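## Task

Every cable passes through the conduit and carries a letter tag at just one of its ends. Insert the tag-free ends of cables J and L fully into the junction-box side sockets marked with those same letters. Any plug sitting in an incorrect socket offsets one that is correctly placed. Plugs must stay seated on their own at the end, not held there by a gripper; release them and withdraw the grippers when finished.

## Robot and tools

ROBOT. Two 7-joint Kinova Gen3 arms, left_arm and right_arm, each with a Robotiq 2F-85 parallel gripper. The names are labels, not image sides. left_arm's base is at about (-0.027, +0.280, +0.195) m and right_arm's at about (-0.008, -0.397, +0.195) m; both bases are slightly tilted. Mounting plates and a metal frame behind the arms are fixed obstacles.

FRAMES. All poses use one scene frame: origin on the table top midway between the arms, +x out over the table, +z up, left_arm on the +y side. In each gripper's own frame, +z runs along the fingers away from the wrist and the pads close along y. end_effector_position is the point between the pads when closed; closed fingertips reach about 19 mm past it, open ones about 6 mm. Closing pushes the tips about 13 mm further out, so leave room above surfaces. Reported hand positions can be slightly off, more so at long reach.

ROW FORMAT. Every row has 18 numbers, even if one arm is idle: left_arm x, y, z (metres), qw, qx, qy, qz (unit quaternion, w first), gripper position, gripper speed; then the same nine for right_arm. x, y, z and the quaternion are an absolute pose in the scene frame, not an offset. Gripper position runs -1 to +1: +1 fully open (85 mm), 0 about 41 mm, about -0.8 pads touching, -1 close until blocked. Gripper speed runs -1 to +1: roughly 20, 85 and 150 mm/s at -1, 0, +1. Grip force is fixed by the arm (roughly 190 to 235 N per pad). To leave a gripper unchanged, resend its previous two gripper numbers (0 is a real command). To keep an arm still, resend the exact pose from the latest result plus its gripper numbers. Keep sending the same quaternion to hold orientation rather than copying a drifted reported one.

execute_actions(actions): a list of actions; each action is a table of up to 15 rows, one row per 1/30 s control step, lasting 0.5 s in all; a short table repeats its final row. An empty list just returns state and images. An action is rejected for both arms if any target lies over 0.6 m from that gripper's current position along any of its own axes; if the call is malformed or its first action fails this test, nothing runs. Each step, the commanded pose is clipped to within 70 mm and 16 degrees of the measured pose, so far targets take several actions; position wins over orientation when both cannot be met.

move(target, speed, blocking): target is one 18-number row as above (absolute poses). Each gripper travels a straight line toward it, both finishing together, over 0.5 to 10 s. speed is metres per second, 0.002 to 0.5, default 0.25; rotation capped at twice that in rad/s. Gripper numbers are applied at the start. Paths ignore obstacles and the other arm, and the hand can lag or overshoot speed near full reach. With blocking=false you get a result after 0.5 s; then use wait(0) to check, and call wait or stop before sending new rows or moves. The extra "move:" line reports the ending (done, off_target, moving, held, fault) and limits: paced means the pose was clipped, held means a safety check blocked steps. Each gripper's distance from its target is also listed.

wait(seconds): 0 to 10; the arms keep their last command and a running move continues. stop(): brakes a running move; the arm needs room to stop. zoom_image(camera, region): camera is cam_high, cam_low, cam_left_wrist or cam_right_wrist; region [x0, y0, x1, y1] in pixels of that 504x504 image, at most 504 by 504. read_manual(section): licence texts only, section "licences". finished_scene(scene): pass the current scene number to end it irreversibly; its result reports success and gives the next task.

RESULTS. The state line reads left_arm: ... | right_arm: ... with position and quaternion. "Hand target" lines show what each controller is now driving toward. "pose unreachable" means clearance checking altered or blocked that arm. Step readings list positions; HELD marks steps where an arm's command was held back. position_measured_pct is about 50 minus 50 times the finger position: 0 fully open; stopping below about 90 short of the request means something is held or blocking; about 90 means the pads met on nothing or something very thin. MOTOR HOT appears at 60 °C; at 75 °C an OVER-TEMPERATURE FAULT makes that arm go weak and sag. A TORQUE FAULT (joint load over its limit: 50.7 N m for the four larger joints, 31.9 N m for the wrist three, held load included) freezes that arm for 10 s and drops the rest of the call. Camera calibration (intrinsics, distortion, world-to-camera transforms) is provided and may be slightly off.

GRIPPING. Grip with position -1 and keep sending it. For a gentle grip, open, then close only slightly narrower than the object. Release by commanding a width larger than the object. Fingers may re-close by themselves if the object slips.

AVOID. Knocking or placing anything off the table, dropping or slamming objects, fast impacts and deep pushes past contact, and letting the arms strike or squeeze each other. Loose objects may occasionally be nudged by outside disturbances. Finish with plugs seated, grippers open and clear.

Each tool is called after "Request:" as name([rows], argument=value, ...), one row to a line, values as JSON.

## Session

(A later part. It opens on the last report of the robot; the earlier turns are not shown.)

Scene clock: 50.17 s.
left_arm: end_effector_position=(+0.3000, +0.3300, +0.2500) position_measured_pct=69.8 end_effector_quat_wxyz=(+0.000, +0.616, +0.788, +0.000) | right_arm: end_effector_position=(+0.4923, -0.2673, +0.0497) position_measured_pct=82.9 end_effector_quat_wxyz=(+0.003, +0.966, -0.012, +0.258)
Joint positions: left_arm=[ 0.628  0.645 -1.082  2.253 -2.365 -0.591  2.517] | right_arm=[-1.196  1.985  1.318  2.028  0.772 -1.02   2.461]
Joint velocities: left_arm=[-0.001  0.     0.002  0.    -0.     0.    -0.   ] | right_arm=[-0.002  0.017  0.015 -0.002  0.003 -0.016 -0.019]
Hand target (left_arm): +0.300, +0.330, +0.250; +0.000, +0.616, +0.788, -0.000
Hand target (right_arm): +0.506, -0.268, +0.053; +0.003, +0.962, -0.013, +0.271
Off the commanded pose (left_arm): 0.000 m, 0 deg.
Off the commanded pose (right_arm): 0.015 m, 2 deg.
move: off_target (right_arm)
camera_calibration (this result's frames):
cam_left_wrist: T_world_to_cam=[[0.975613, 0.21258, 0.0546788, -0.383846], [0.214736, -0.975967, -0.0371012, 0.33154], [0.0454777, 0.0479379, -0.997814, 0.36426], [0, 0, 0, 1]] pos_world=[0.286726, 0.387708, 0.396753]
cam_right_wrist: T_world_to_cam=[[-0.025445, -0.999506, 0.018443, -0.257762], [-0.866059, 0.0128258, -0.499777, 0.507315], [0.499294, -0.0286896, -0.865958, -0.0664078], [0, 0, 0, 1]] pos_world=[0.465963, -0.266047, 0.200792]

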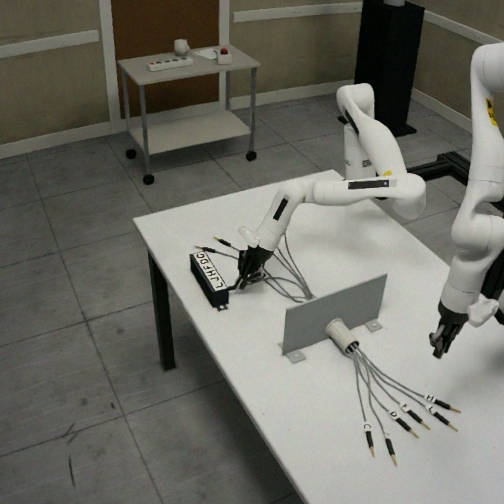

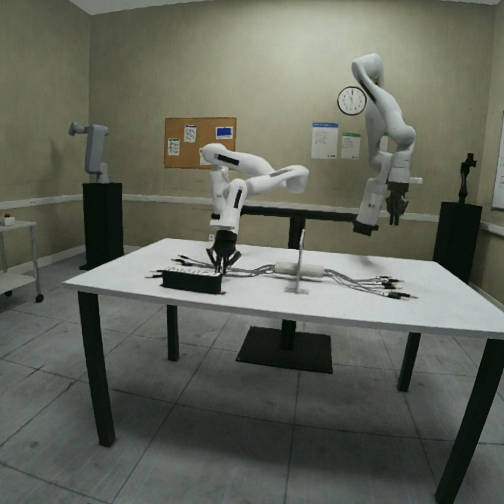

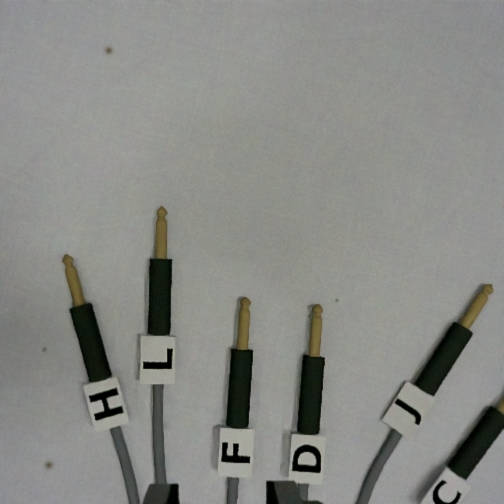

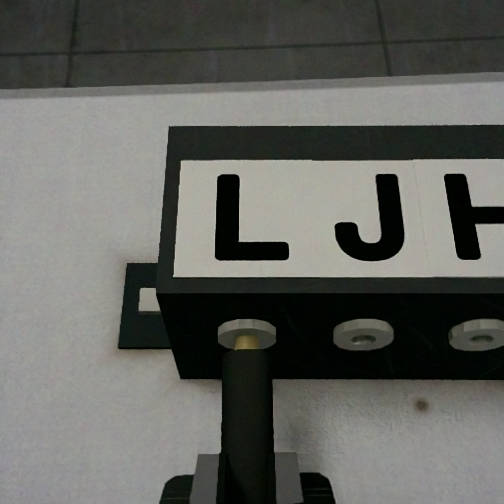

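Request:
move(target=[0.3,0.33,0.25,0,0.616,0.788,0,-0.4,0,0.492,-0.2675,0.05,0.003,0.966,-0.013,0.259,-0.45,0], speed=0.02)

Request:
move(target=[0.3,0.33,0.25,0,0.616,0.788,0,-0.4,0,0.455,-0.2667,0.047,0.003,0.966,-0.013,0.259,-0.45,0], speed=0.04)

Request:
move(target=[0.3,0.33,0.25,0,0.616,0.788,0,-0.4,0,0.455,-0.2667,0.047,0.003,0.966,-0.013,0.259,-0.64,0])

Request:
move(target=[0.3,0.33,0.25,0,0.616,0.788,0,-0.4,0,0.48,-0.2673,0.048,0.003,0.966,-0.013,0.259,-0.64,0], speed=0.015)

Scene clock: 51.07 s.
left_arm: end_effector_position=(+0.3000, +0.3300, +0.2500) position_measured_pct=69.8 end_effector_quat_wxyz=(+0.000, +0.616, +0.788, +0.000) | right_arm: end_effector_position=(+0.4920, -0.2675, +0.0500) position_measured_pct=72.6 end_effector_quat_wxyz=(+0.003, +0.966, -0.013, +0.259)
Joint positions: left_arm=[ 0.628  0.645 -1.082  2.253 -2.365 -0.591  2.517] | right_arm=[-1.198  1.986  1.318  2.031  0.769 -1.019  2.459]
Joint velocities: left_arm=[-0.     0.001 -0.    -0.     0.    -0.     0.   ] | right_arm=[-0.001 -0.    -0.001 -0.001 -0.     0.     0.   ]
Hand target (left_arm): +0.300, +0.330, +0.250; +0.000, +0.616, +0.788, -0.000
Hand target (right_arm): +0.492, -0.267, +0.050; +0.003, +0.966, -0.013, +0.259
Off the commanded pose (left_arm): 0.000 m, 0 deg.
Off the commanded pose (right_arm): 0.000 m, 0 deg.
move: done
camera_calibration (this result's frames):
cam_left_wrist: T_world_to_cam=[[0.975613, 0.21258, 0.054679, -0.383846], [0.214737, -0.975967, -0.0371012, 0.33154], [0.0454779, 0.047938, -0.997814, 0.36426], [0, 0, 0, 1]] pos_world=[0.286726, 0.387708, 0.396753]
cam_right_wrist: T_world_to_cam=[[-0.028082, -0.999445, 0.0179158, -0.256634], [-0.86479, 0.0153015, -0.5019, 0.50738], [0.501348, -0.0295878, -0.86474, -0.0672748], [0, 0, 0, 1]] pos_world=[0.465298, -0.266246, 0.201077]

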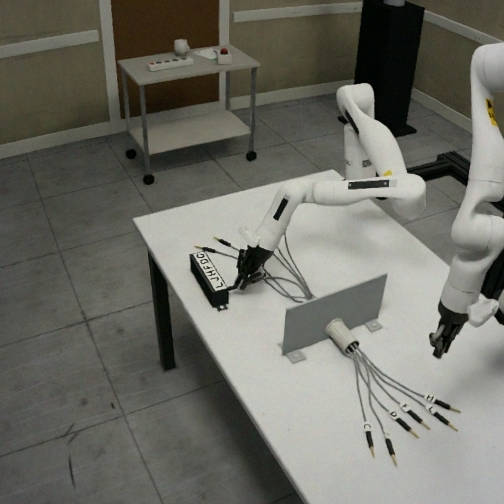

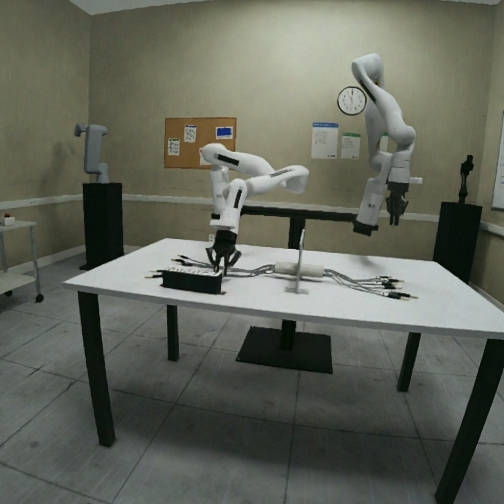

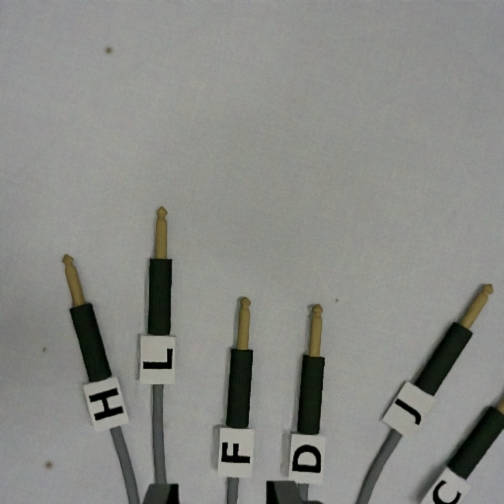

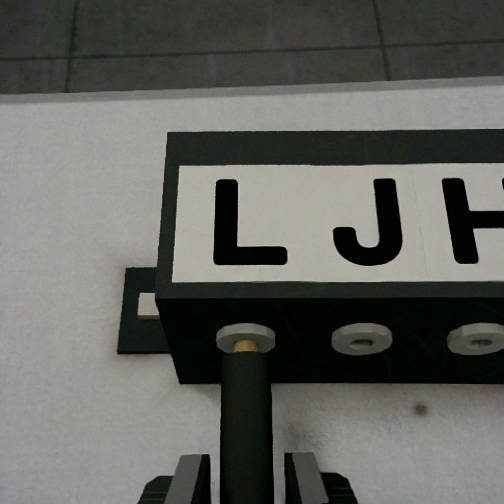

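Scene clock: 52.30 s.
left_arm: end_effector_position=(+0.3000, +0.3300, +0.2500) position_measured_pct=69.8 end_effector_quat_wxyz=(+0.000, +0.616, +0.788, +0.000) | right_arm: end_effector_position=(+0.4551, -0.2668, +0.0470) position_measured_pct=72.6 end_effector_quat_wxyz=(+0.003, +0.966, -0.013, +0.259)
Joint positions: left_arm=[ 0.628  0.645 -1.082  2.253 -2.365 -0.591  2.517] | right_arm=[-1.285  2.013  1.263  2.122  0.712 -1.04   2.471]
Joint velocities: left_arm=[ 0.001 -0.002 -0.001 -0.    -0.001 -0.    -0.   ] | right_arm=[-0.006  0.    -0.001  0.002 -0.002  0.001  0.001]
Hand target (left_arm): +0.300, +0.330, +0.250; +0.000, +0.616, +0.788, -0.000
Hand target (right_arm): +0.455, -0.267, +0.047; +0.003, +0.966, -0.013, +0.259
Off the commanded pose (left_arm): 0.000 m, 0 deg.
Off the commanded pose (right_arm): 0.000 m, 0 deg.
move: done
camera_calibration (this result's frames):
cam_left_wrist: T_world_to_cam=[[0.975613, 0.21258, 0.054679, -0.383846], [0.214736, -0.975967, -0.0371012, 0.33154], [0.0454779, 0.047938, -0.997814, 0.36426], [0, 0, 0, 1]] pos_world=[0.286726, 0.387708, 0.396753]
cam_right_wrist: T_world_to_cam=[[-0.0284326, -0.999438, 0.0177392, -0.256766], [-0.864795, 0.0156943, -0.501879, 0.474059], [0.501319, -0.0296105, -0.864756, -0.0513812], [0, 0, 0, 1]] pos_world=[0.428422, -0.265583, 0.198043]

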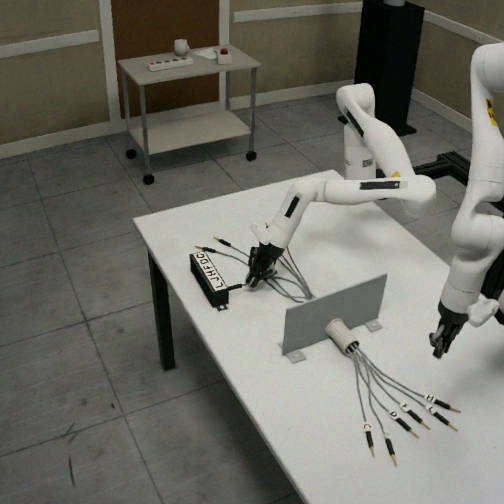

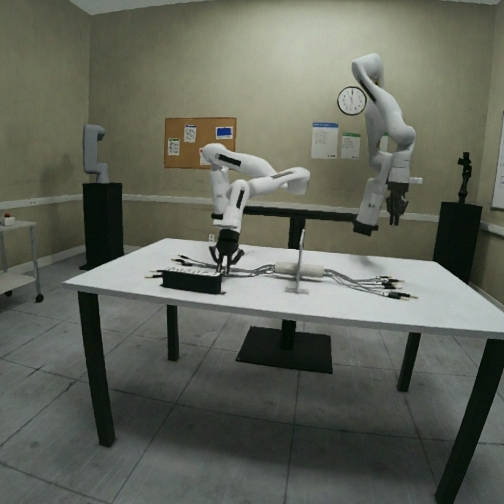

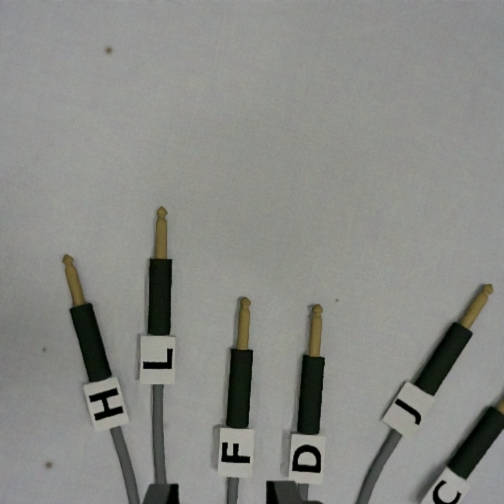

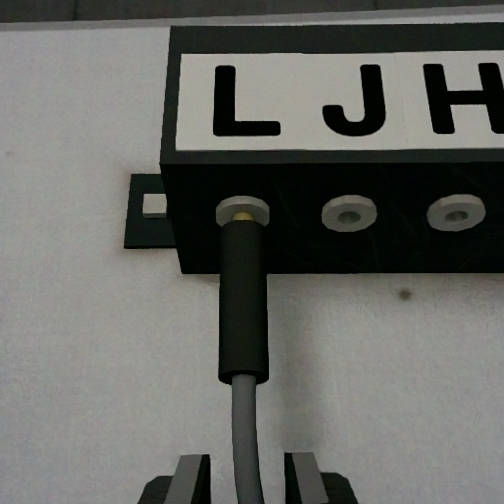

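Scene clock: 53.00 s.
left_arm: end_effector_position=(+0.3000, +0.3300, +0.2500) position_measured_pct=69.8 end_effector_quat_wxyz=(+0.000, +0.616, +0.788, +0.000) | right_arm: end_effector_position=(+0.4550, -0.2669, +0.0470) position_measured_pct=82.1 end_effector_quat_wxyz=(+0.003, +0.966, -0.013, +0.259)
Joint positions: left_arm=[ 0.628  0.645 -1.082  2.253 -2.365 -0.591  2.517] | right_arm=[-1.286  2.013  1.263  2.123  0.712 -1.04   2.471]
Joint velocities: left_arm=[ 0.    -0.     0.002  0.    -0.    -0.     0.   ] | right_arm=[-0.     0.001 -0.     0.     0.001  0.001  0.001]
Hand target (left_arm): +0.300, +0.330, +0.250; +0.000, +0.616, +0.788, -0.000
Hand target (right_arm): +0.455, -0.267, +0.047; +0.003, +0.966, -0.013, +0.259
Off the commanded pose (left_arm): 0.000 m, 0 deg.
Off the commanded pose (right_arm): 0.000 m, 0 deg.
move: done
camera_calibration (this result's frames):
cam_left_wrist: T_world_to_cam=[[0.975613, 0.21258, 0.0546789, -0.383846], [0.214736, -0.975967, -0.0371013, 0.33154], [0.0454778, 0.047938, -0.997814, 0.36426], [0, 0, 0, 1]] pos_world=[0.286726, 0.387708, 0.396753]
cam_right_wrist: T_world_to_cam=[[-0.028389, -0.99943, 0.018285, -0.256933], [-0.864796, 0.0153825, -0.501887, 0.473853], [0.50132, -0.0300609, -0.86474, -0.0514332], [0, 0, 0, 1]] pos_world=[0.428276, -0.265621, 0.198042]

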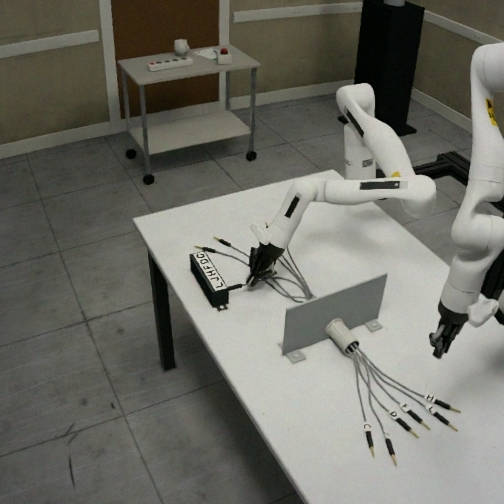

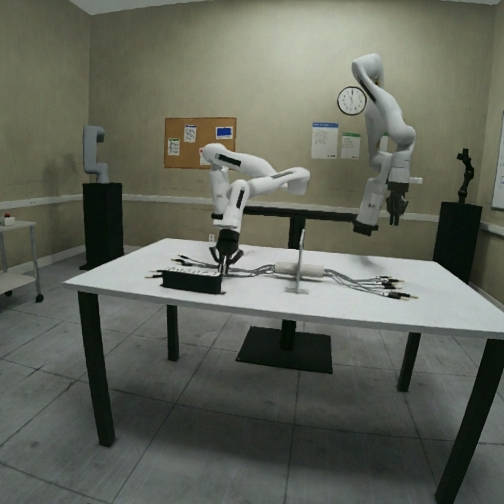

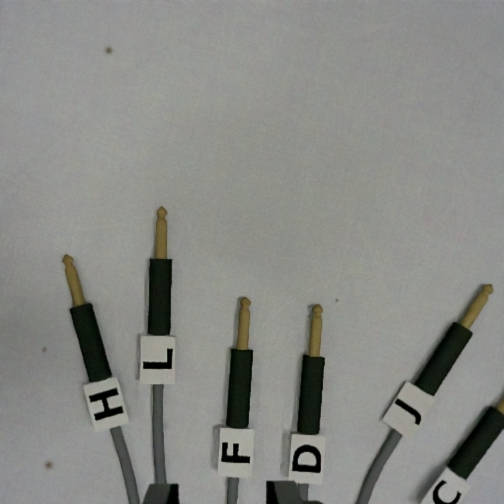

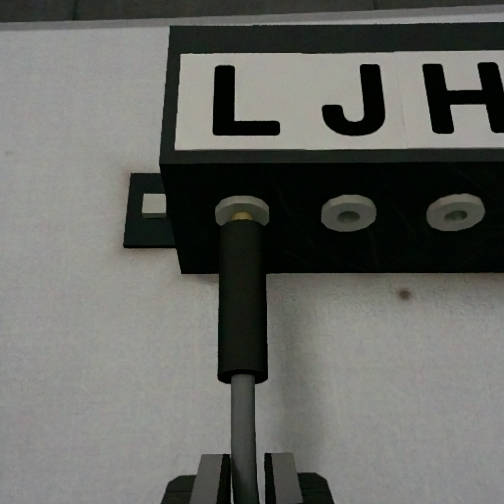

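Scene clock: 54.90 s.
left_arm: end_effector_position=(+0.3000, +0.3300, +0.2500) position_measured_pct=69.8 end_effector_quat_wxyz=(+0.000, +0.616, +0.788, +0.000) | right_arm: end_effector_position=(+0.4744, -0.2668, +0.0464) position_measured_pct=82.1 end_effector_quat_wxyz=(+0.003, +0.967, -0.012, +0.253)
Joint positions: left_arm=[ 0.628  0.645 -1.082  2.253 -2.365 -0.591  2.517] | right_arm=[-1.232  1.998  1.296  2.067  0.755 -1.035  2.461]
Joint velocities: left_arm=[ 0.    -0.    -0.001  0.    -0.    -0.    -0.   ] | right_arm=[-0.001  0.007  0.006 -0.001  0.003 -0.006 -0.008]
Hand target (left_arm): +0.300, +0.330, +0.250; +0.000, +0.616, +0.788, -0.000
Hand target (right_arm): +0.480, -0.267, +0.048; +0.003, +0.966, -0.013, +0.259
Off the commanded pose (left_arm): 0.000 m, 0 deg.
Off the commanded pose (right_arm): 0.006 m, 1 deg.
move: off_target (right_arm)
camera_calibration (this result's frames):
cam_left_wrist: T_world_to_cam=[[0.975613, 0.21258, 0.0546786, -0.383846], [0.214736, -0.975967, -0.0371011, 0.33154], [0.0454776, 0.0479378, -0.997814, 0.36426], [0, 0, 0, 1]] pos_world=[0.286726, 0.387708, 0.396753]
cam_right_wrist: T_world_to_cam=[[-0.0259437, -0.999498, 0.0181809, -0.257403], [-0.870506, 0.0136466, -0.491968, 0.492115], [0.491473, -0.0285901, -0.870423, -0.0562861], [0, 0, 0, 1]] pos_world=[0.449374, -0.265599, 0.197792]

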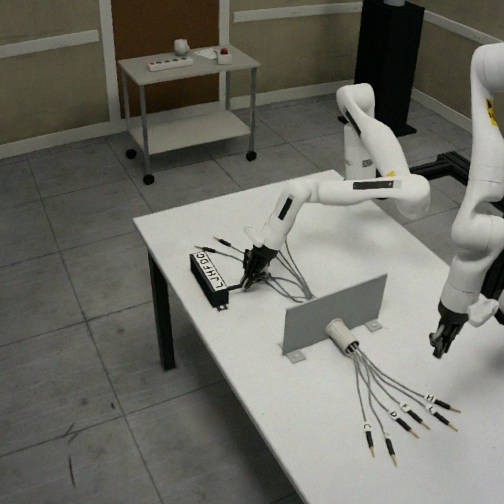

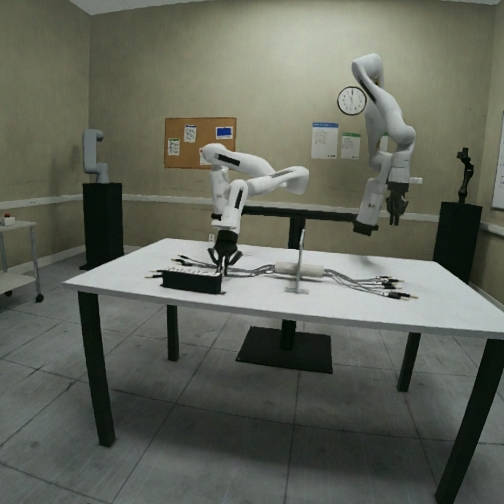

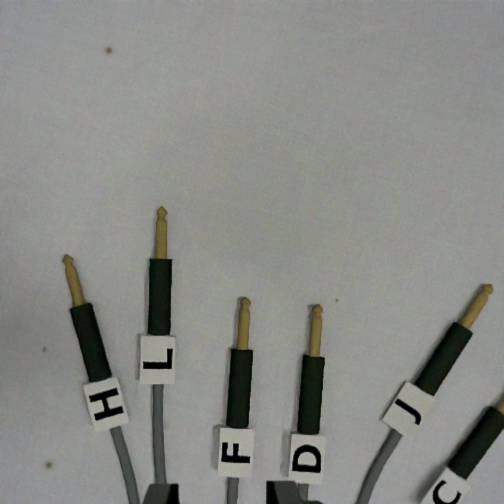

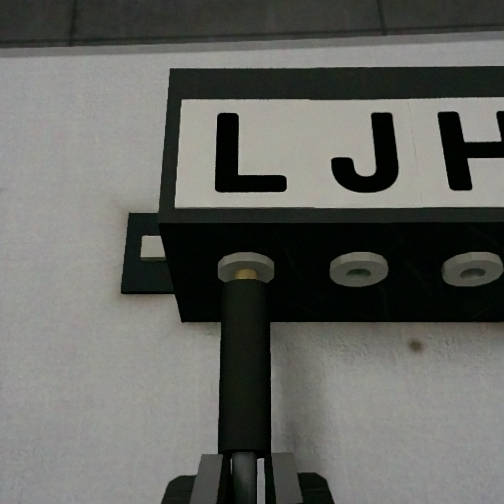

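Request:
move(target=[0.3,0.33,0.25,0,0.616,0.788,0,-0.4,0,0.495,-0.2675,0.052,0.003,0.966,-0.013,0.259,-0.64,0], speed=0.015)

Scene clock: 56.60 s.
left_arm: end_effector_position=(+0.3000, +0.3300, +0.2500) position_measured_pct=69.8 end_effector_quat_wxyz=(+0.000, +0.616, +0.788, +0.000) | right_arm: end_effector_position=(+0.4763, -0.2666, +0.0462) position_measured_pct=82.1 end_effector_quat_wxyz=(+0.003, +0.971, -0.010, +0.240)
Joint positions: left_arm=[ 0.628  0.645 -1.082  2.253 -2.365 -0.591  2.517] | right_arm=[-1.213  1.999  1.326  2.047  0.801 -1.063  2.436]
Joint velocities: left_arm=[ 0.     0.     0.001 -0.     0.     0.001 -0.   ] | right_arm=[-0.004  0.02   0.021 -0.001  0.004 -0.022 -0.024]
Hand target (left_arm): +0.300, +0.330, +0.250; +0.000, +0.616, +0.788, -0.000
Hand target (right_arm): +0.494, -0.267, +0.052; +0.003, +0.966, -0.013, +0.259
Off the commanded pose (left_arm): 0.000 m, 0 deg.
Off the commanded pose (right_arm): 0.020 m, 2 deg.
move: off_target (right_arm)
camera_calibration (this result's frames):
cam_left_wrist: T_world_to_cam=[[0.975613, 0.21258, 0.0546789, -0.383846], [0.214736, -0.975967, -0.0371011, 0.33154], [0.0454779, 0.0479378, -0.997814, 0.36426], [0, 0, 0, 1]] pos_world=[0.286726, 0.387708, 0.396753]
cam_right_wrist: T_world_to_cam=[[-0.0222684, -0.99957, 0.0190705, -0.258954], [-0.883644, 0.0107563, -0.468035, 0.498079], [0.467629, -0.0272739, -0.883504, -0.0451634], [0, 0, 0, 1]] pos_world=[0.455478, -0.265432, 0.198155]

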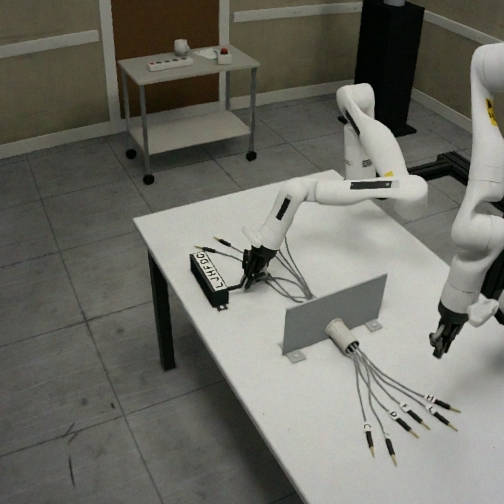

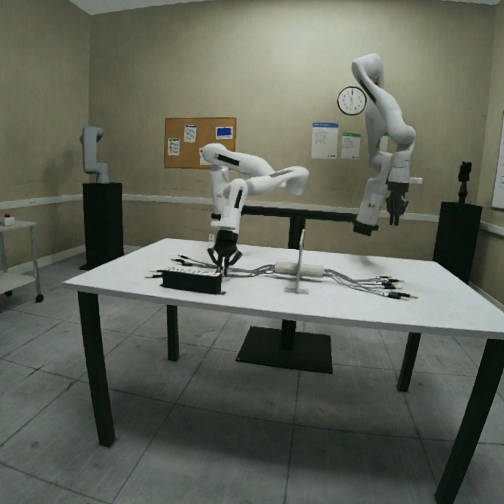

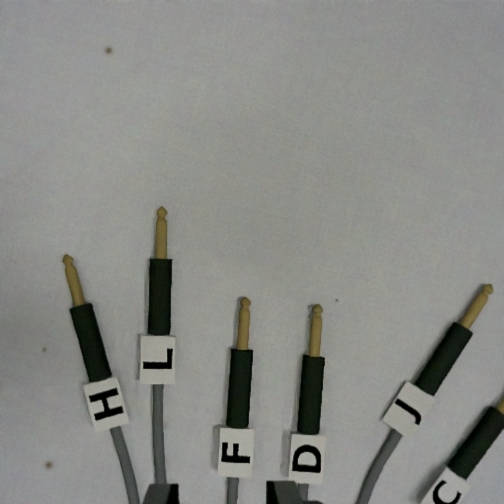

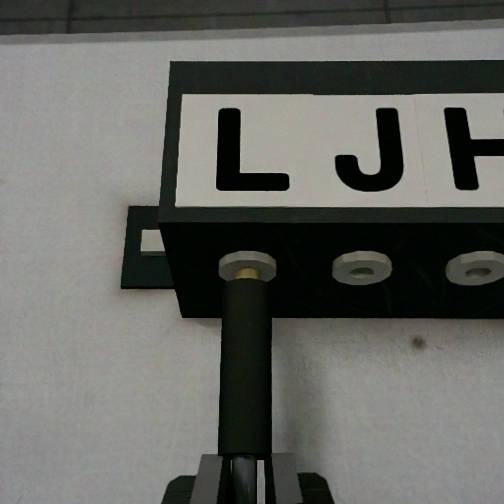

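Request:
move(target=[0.3,0.33,0.25,0,0.616,0.788,0,-0.4,0,0.462,-0.2667,0.044,0,1,-0.013,0,-0.64,0], speed=0.1)

Request:
move(target=[0.3,0.33,0.25,0,0.616,0.788,0,-0.4,0,0.492,-0.2673,0.046,0,1,-0.013,0.01,-0.64,0], speed=0.015)

Scene clock: 59.47 s.
left_arm: end_effector_position=(+0.3000, +0.3300, +0.2500) position_measured_pct=69.8 end_effector_quat_wxyz=(+0.000, +0.616, +0.788, +0.000) | right_arm: end_effector_position=(+0.4619, -0.2668, +0.0435) position_measured_pct=82.1 end_effector_quat_wxyz=(+0.000, +1.000, -0.013, -0.000)
Joint positions: left_arm=[ 0.628  0.645 -1.082  2.253 -2.365 -0.591  2.517] | right_arm=[-0.933  1.795  1.401  1.687  1.433 -1.282  2.193]
Joint velocities: left_arm=[-0.001 -0.001 -0.    -0.     0.     0.     0.   ] | right_arm=[ 0.006 -0.001 -0.    -0.006  0.004 -0.003 -0.003]
Hand target (left_arm): +0.300, +0.330, +0.250; +0.000, +0.616, +0.788, -0.000
Hand target (right_arm): +0.462, -0.267, +0.043; +0.000, +1.000, -0.013, -0.000
Off the commanded pose (left_arm): 0.000 m, 0 deg.
Off the commanded pose (right_arm): 0.001 m, 0 deg.
move: done
camera_calibration (this result's frames):
cam_left_wrist: T_world_to_cam=[[0.975613, 0.21258, 0.0546789, -0.383846], [0.214737, -0.975967, -0.0371012, 0.33154], [0.0454778, 0.047938, -0.997814, 0.36426], [0, 0, 0, 1]] pos_world=[0.286726, 0.387708, 0.396753]
cam_right_wrist: T_world_to_cam=[[-0.0178656, -0.999679, 0.017963, -0.261403], [-0.999839, 0.017835, -0.0018647, 0.519387], [0.00154373, -0.0179935, -0.999837, 0.182048], [0, 0, 0, 1]] pos_world=[0.514352, -0.267306, 0.187683]

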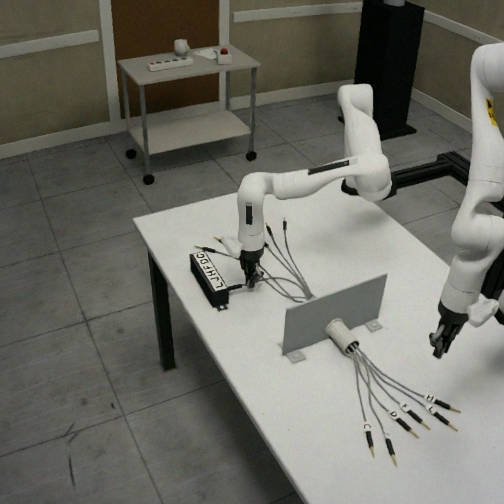

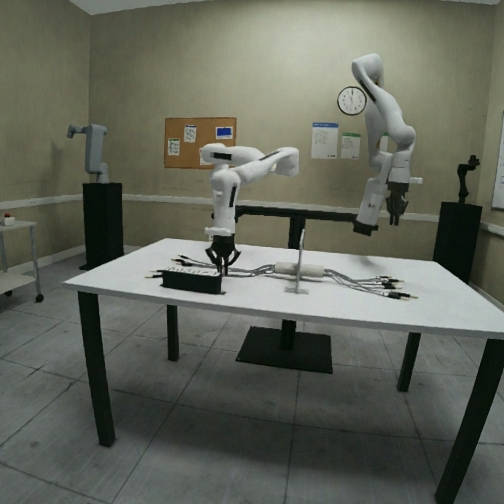

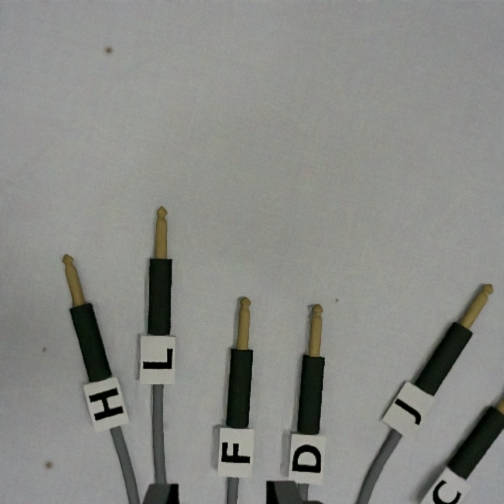

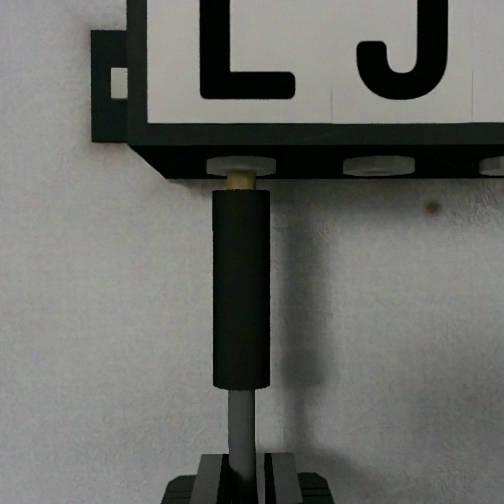

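Scene clock: 61.70 s.
left_arm: end_effector_position=(+0.3000, +0.3300, +0.2500) position_measured_pct=69.8 end_effector_quat_wxyz=(+0.000, +0.616, +0.788, +0.000) | right_arm: end_effector_position=(+0.4810, -0.2667, +0.0443) position_measured_pct=82.1 end_effector_quat_wxyz=(-0.000, +1.000, -0.013, -0.003)
Joint positions: left_arm=[ 0.628  0.645 -1.082  2.253 -2.365 -0.591  2.517] | right_arm=[-0.893  1.794  1.424  1.616  1.452 -1.296  2.157]
Joint velocities: left_arm=[ 0.     0.001 -0.001  0.    -0.    -0.     0.   ] | right_arm=[ 0.001  0.009  0.011  0.    -0.008 -0.014 -0.002]
Hand target (left_arm): +0.300, +0.330, +0.250; +0.000, +0.616, +0.788, -0.000
Hand target (right_arm): +0.492, -0.267, +0.046; -0.000, +1.000, -0.013, +0.010
Off the commanded pose (left_arm): 0.000 m, 0 deg.
Off the commanded pose (right_arm): 0.011 m, 1 deg.
move: off_target (right_arm)
camera_calibration (this result's frames):
cam_left_wrist: T_world_to_cam=[[0.975613, 0.21258, 0.0546787, -0.383846], [0.214736, -0.975967, -0.037101, 0.33154], [0.0454777, 0.0479377, -0.997814, 0.36426], [0, 0, 0, 1]] pos_world=[0.286726, 0.387708, 0.396753]
cam_right_wrist: T_world_to_cam=[[-0.0179417, -0.999701, 0.016626, -0.260975], [-0.999832, 0.0180028, 0.00353343, 0.538291], [-0.00383169, -0.0165598, -0.999856, 0.185824], [0, 0, 0, 1]] pos_world=[0.53423, -0.267511, 0.188234]

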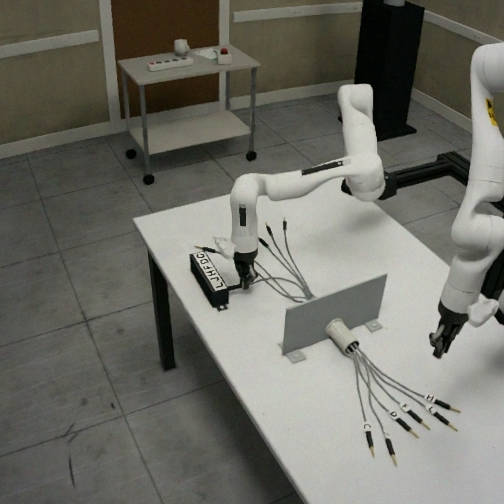

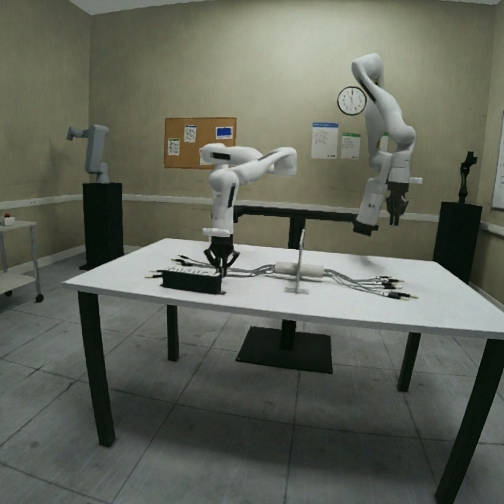

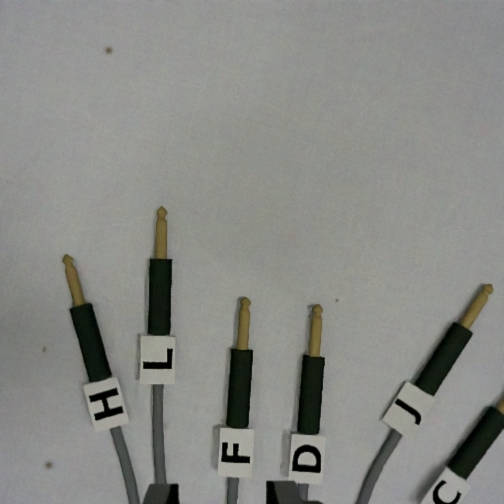

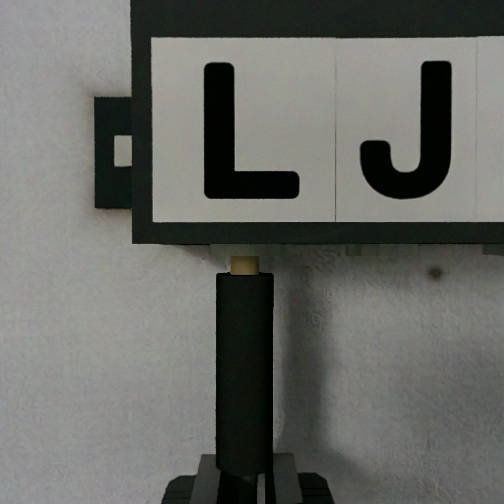

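Request:
move(target=[0.3,0.33,0.25,0,0.616,0.788,0,-0.4,0,0.495,-0.2662,0.044,0,1,-0.013,0,-0.45,0], speed=0.02)

Request:
move(target=[0.3,0.33,0.25,0,0.616,0.788,0,-0.4,0,0.495,-0.2662,0.044,0,1,-0.013,0,-1,0])

Request:
move(target=[0.3,0.33,0.25,0,0.616,0.788,0,-0.4,0,0.52,-0.2672,0.047,0,1,-0.013,0.025,-1,0], speed=0.015)

Scene clock: 63.97 s.
left_arm: end_effector_position=(+0.3000, +0.3300, +0.2500) position_measured_pct=69.8 end_effector_quat_wxyz=(+0.000, +0.616, +0.788, +0.000) | right_arm: end_effector_position=(+0.4827, -0.2636, +0.0423) position_measured_pct=72.6 end_effector_quat_wxyz=(-0.002, +1.000, -0.013, -0.014)
Joint positions: left_arm=[ 0.628  0.645 -1.082  2.253 -2.365 -0.591  2.517] | right_arm=[-0.878  1.801  1.435  1.579  1.465 -1.322  2.132]
Joint velocities: left_arm=[ 0.     0.001 -0.001  0.     0.     0.001 -0.   ] | right_arm=[-0.     0.011  0.016 -0.002 -0.01  -0.018 -0.003]
Hand target (left_arm): +0.300, +0.330, +0.250; +0.000, +0.616, +0.788, -0.000
Hand target (right_arm): +0.495, -0.266, +0.044; +0.000, +1.000, -0.013, -0.000
Off the commanded pose (left_arm): 0.000 m, 0 deg.
Off the commanded pose (right_arm): 0.013 m, 2 deg.
move: off_target (right_arm)
camera_calibration (this result's frames):
cam_left_wrist: T_world_to_cam=[[0.975613, 0.21258, 0.0546788, -0.383846], [0.214736, -0.975967, -0.0371011, 0.33154], [0.0454777, 0.0479378, -0.997814, 0.36426], [0, 0, 0, 1]] pos_world=[0.286726, 0.387708, 0.396753]
cam_right_wrist: T_world_to_cam=[[-0.016491, -0.999771, 0.013666, -0.258321], [-0.999502, 0.016851, 0.0266632, 0.538461], [-0.0268873, -0.0132195, -0.999551, 0.195879], [0, 0, 0, 1]] pos_world=[0.539199, -0.264746, 0.184964]

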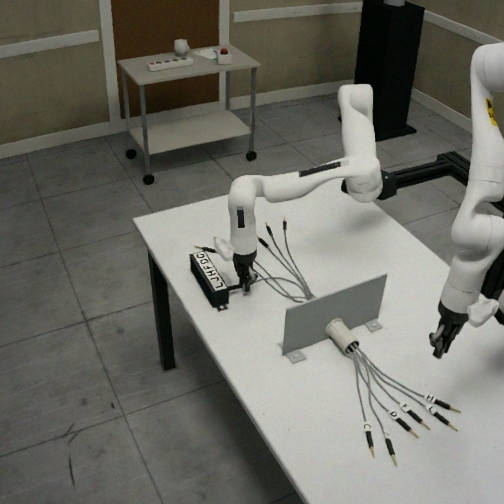

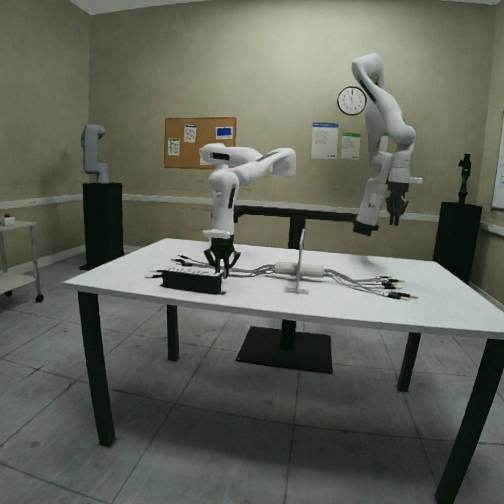

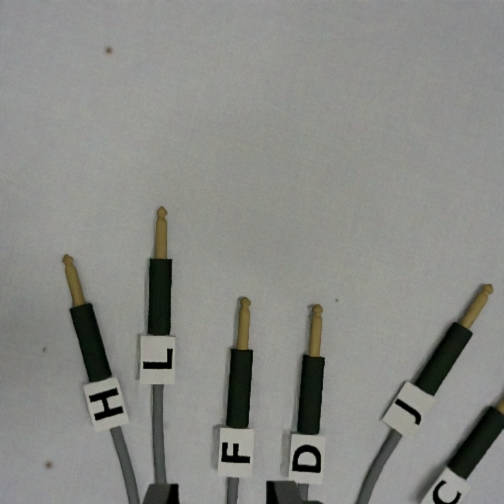

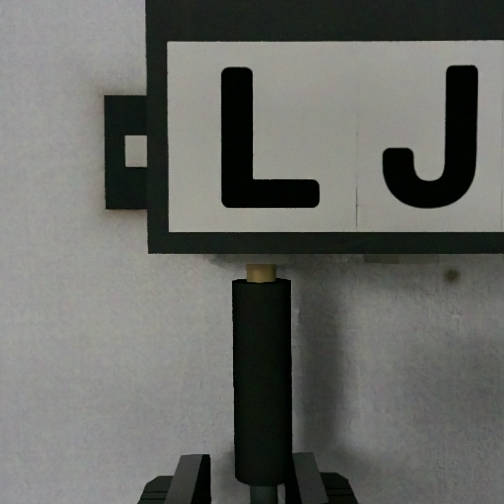

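Scene clock: 64.67 s.
left_arm: end_effector_position=(+0.3000, +0.3300, +0.2500) position_measured_pct=69.8 end_effector_quat_wxyz=(+0.000, +0.616, +0.788, +0.000) | right_arm: end_effector_position=(+0.4811, -0.2661, +0.0415) position_measured_pct=88.9 end_effector_quat_wxyz=(+0.000, +1.000, -0.014, -0.016)
Joint positions: left_arm=[ 0.628  0.645 -1.082  2.253 -2.365 -0.591  2.517] | right_arm=[-0.876  1.808  1.442  1.581  1.463 -1.331  2.132]
Joint velocities: left_arm=[-0.    -0.002  0.001 -0.    -0.002 -0.    -0.   ] | right_arm=[-0.     0.012  0.015  0.    -0.011 -0.014 -0.002]
Hand target (left_arm): +0.300, +0.330, +0.250; +0.000, +0.616, +0.788, -0.000
Hand target (right_arm): +0.495, -0.266, +0.044; +0.000, +1.000, -0.013, -0.000
Off the commanded pose (left_arm): 0.000 m, 0 deg.
Off the commanded pose (right_arm): 0.014 m, 2 deg.
move: off_target (right_arm)
camera_calibration (this result's frames):
cam_left_wrist: T_world_to_cam=[[0.975613, 0.21258, 0.0546788, -0.383846], [0.214736, -0.975967, -0.0371013, 0.33154], [0.0454777, 0.0479381, -0.997814, 0.36426], [0, 0, 0, 1]] pos_world=[0.286726, 0.387708, 0.396753]
cam_right_wrist: T_world_to_cam=[[-0.019227, -0.999663, 0.0174238, -0.259719], [-0.999329, 0.019758, 0.030836, 0.53742], [-0.0311698, -0.0168192, -0.999373, 0.19605], [0, 0, 0, 1]] pos_world=[0.538177, -0.266953, 0.18388]

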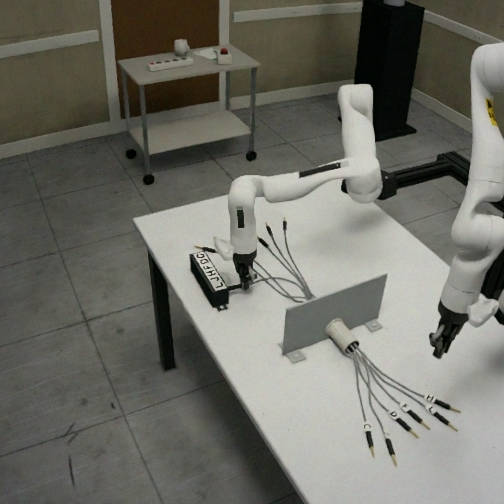

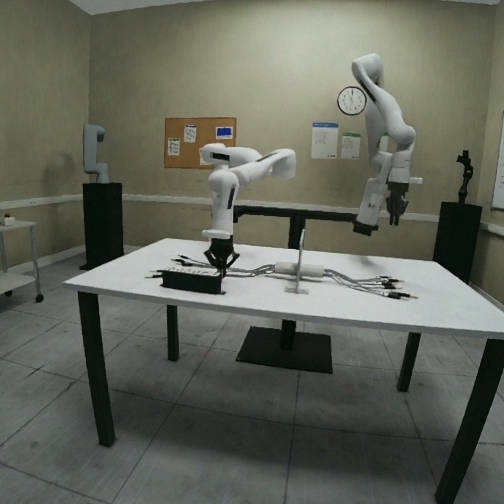

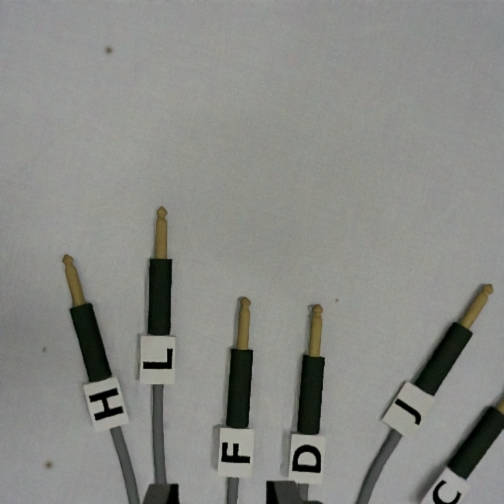

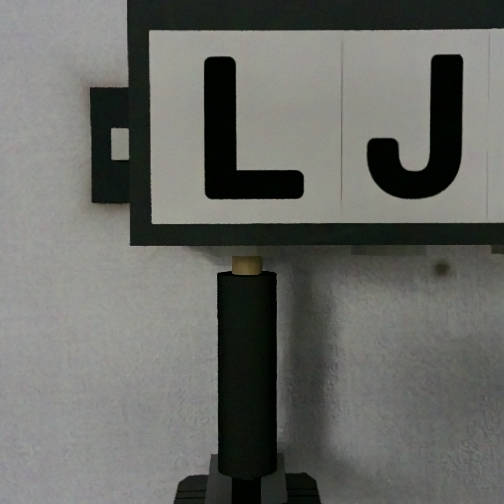

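Scene clock: 67.63 s.
left_arm: end_effector_position=(+0.3000, +0.3300, +0.2500) position_measured_pct=69.8 end_effector_quat_wxyz=(+0.000, +0.616, +0.788, +0.000) | right_arm: end_effector_position=(+0.4829, -0.2660, +0.0411) position_measured_pct=88.9 end_effector_quat_wxyz=(+0.000, +1.000, -0.015, -0.018)
Joint positions: left_arm=[ 0.628  0.645 -1.082  2.253 -2.365 -0.591  2.517] | right_arm=[-0.873  1.857  1.508  1.571  1.419 -1.398  2.118]
Joint velocities: left_arm=[-0.     0.    -0.001  0.     0.001  0.    -0.   ] | right_arm=[-0.001  0.03   0.04  -0.    -0.029 -0.039 -0.006]
Hand target (left_arm): +0.300, +0.330, +0.250; +0.000, +0.616, +0.788, -0.000
Hand target (right_arm): +0.518, -0.267, +0.049; +0.000, +1.000, -0.013, +0.025
Off the commanded pose (left_arm): 0.000 m, 0 deg.
Off the commanded pose (right_arm): 0.038 m, 5 deg.
move: off_target (right_arm)
camera_calibration (this result's frames):
cam_left_wrist: T_world_to_cam=[[0.975613, 0.21258, 0.0546789, -0.383846], [0.214736, -0.975967, -0.037101, 0.33154], [0.0454779, 0.0479378, -0.997814, 0.36426], [0, 0, 0, 1]] pos_world=[0.286726, 0.387708, 0.396753]
cam_right_wrist: T_world_to_cam=[[-0.0207992, -0.999631, 0.0174918, -0.258774], [-0.999198, 0.0213827, 0.0338626, 0.539538], [-0.0342241, -0.0167734, -0.999273, 0.197216], [0, 0, 0, 1]] pos_world=[0.540472, -0.266908, 0.183329]

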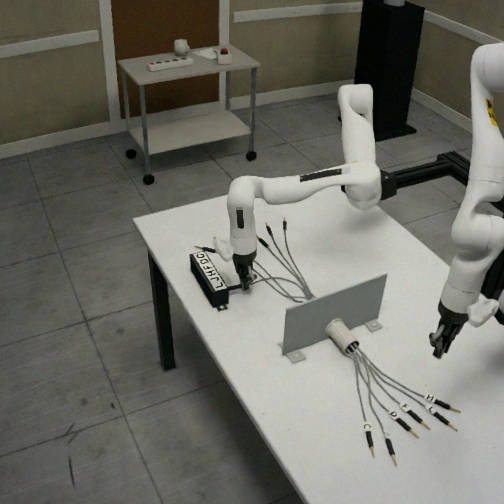

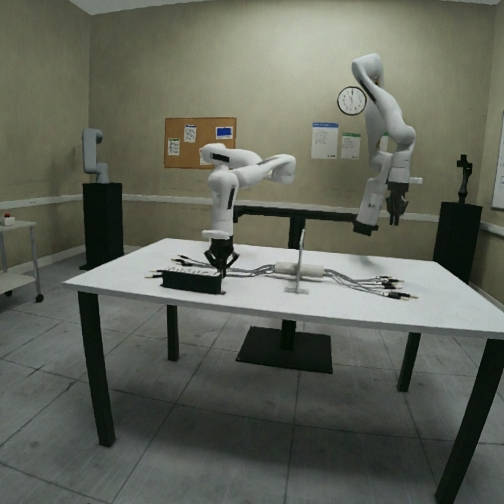

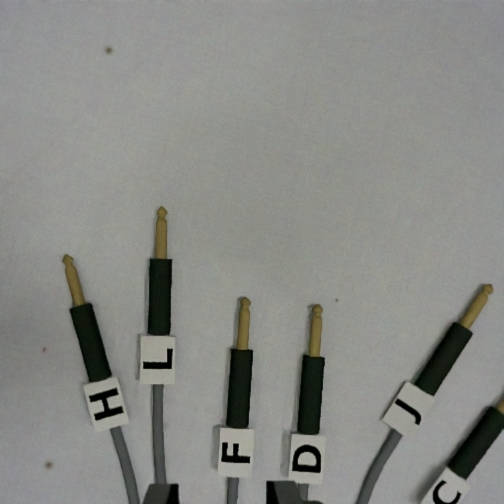

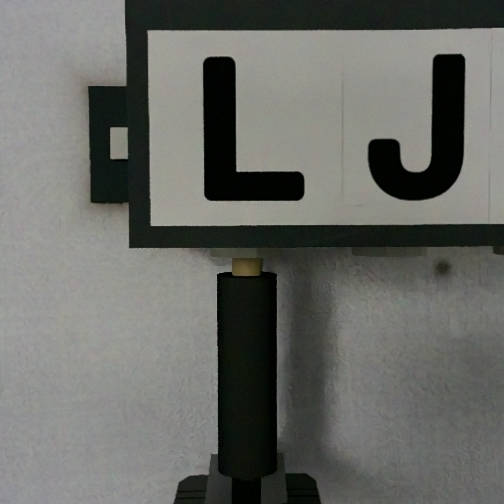

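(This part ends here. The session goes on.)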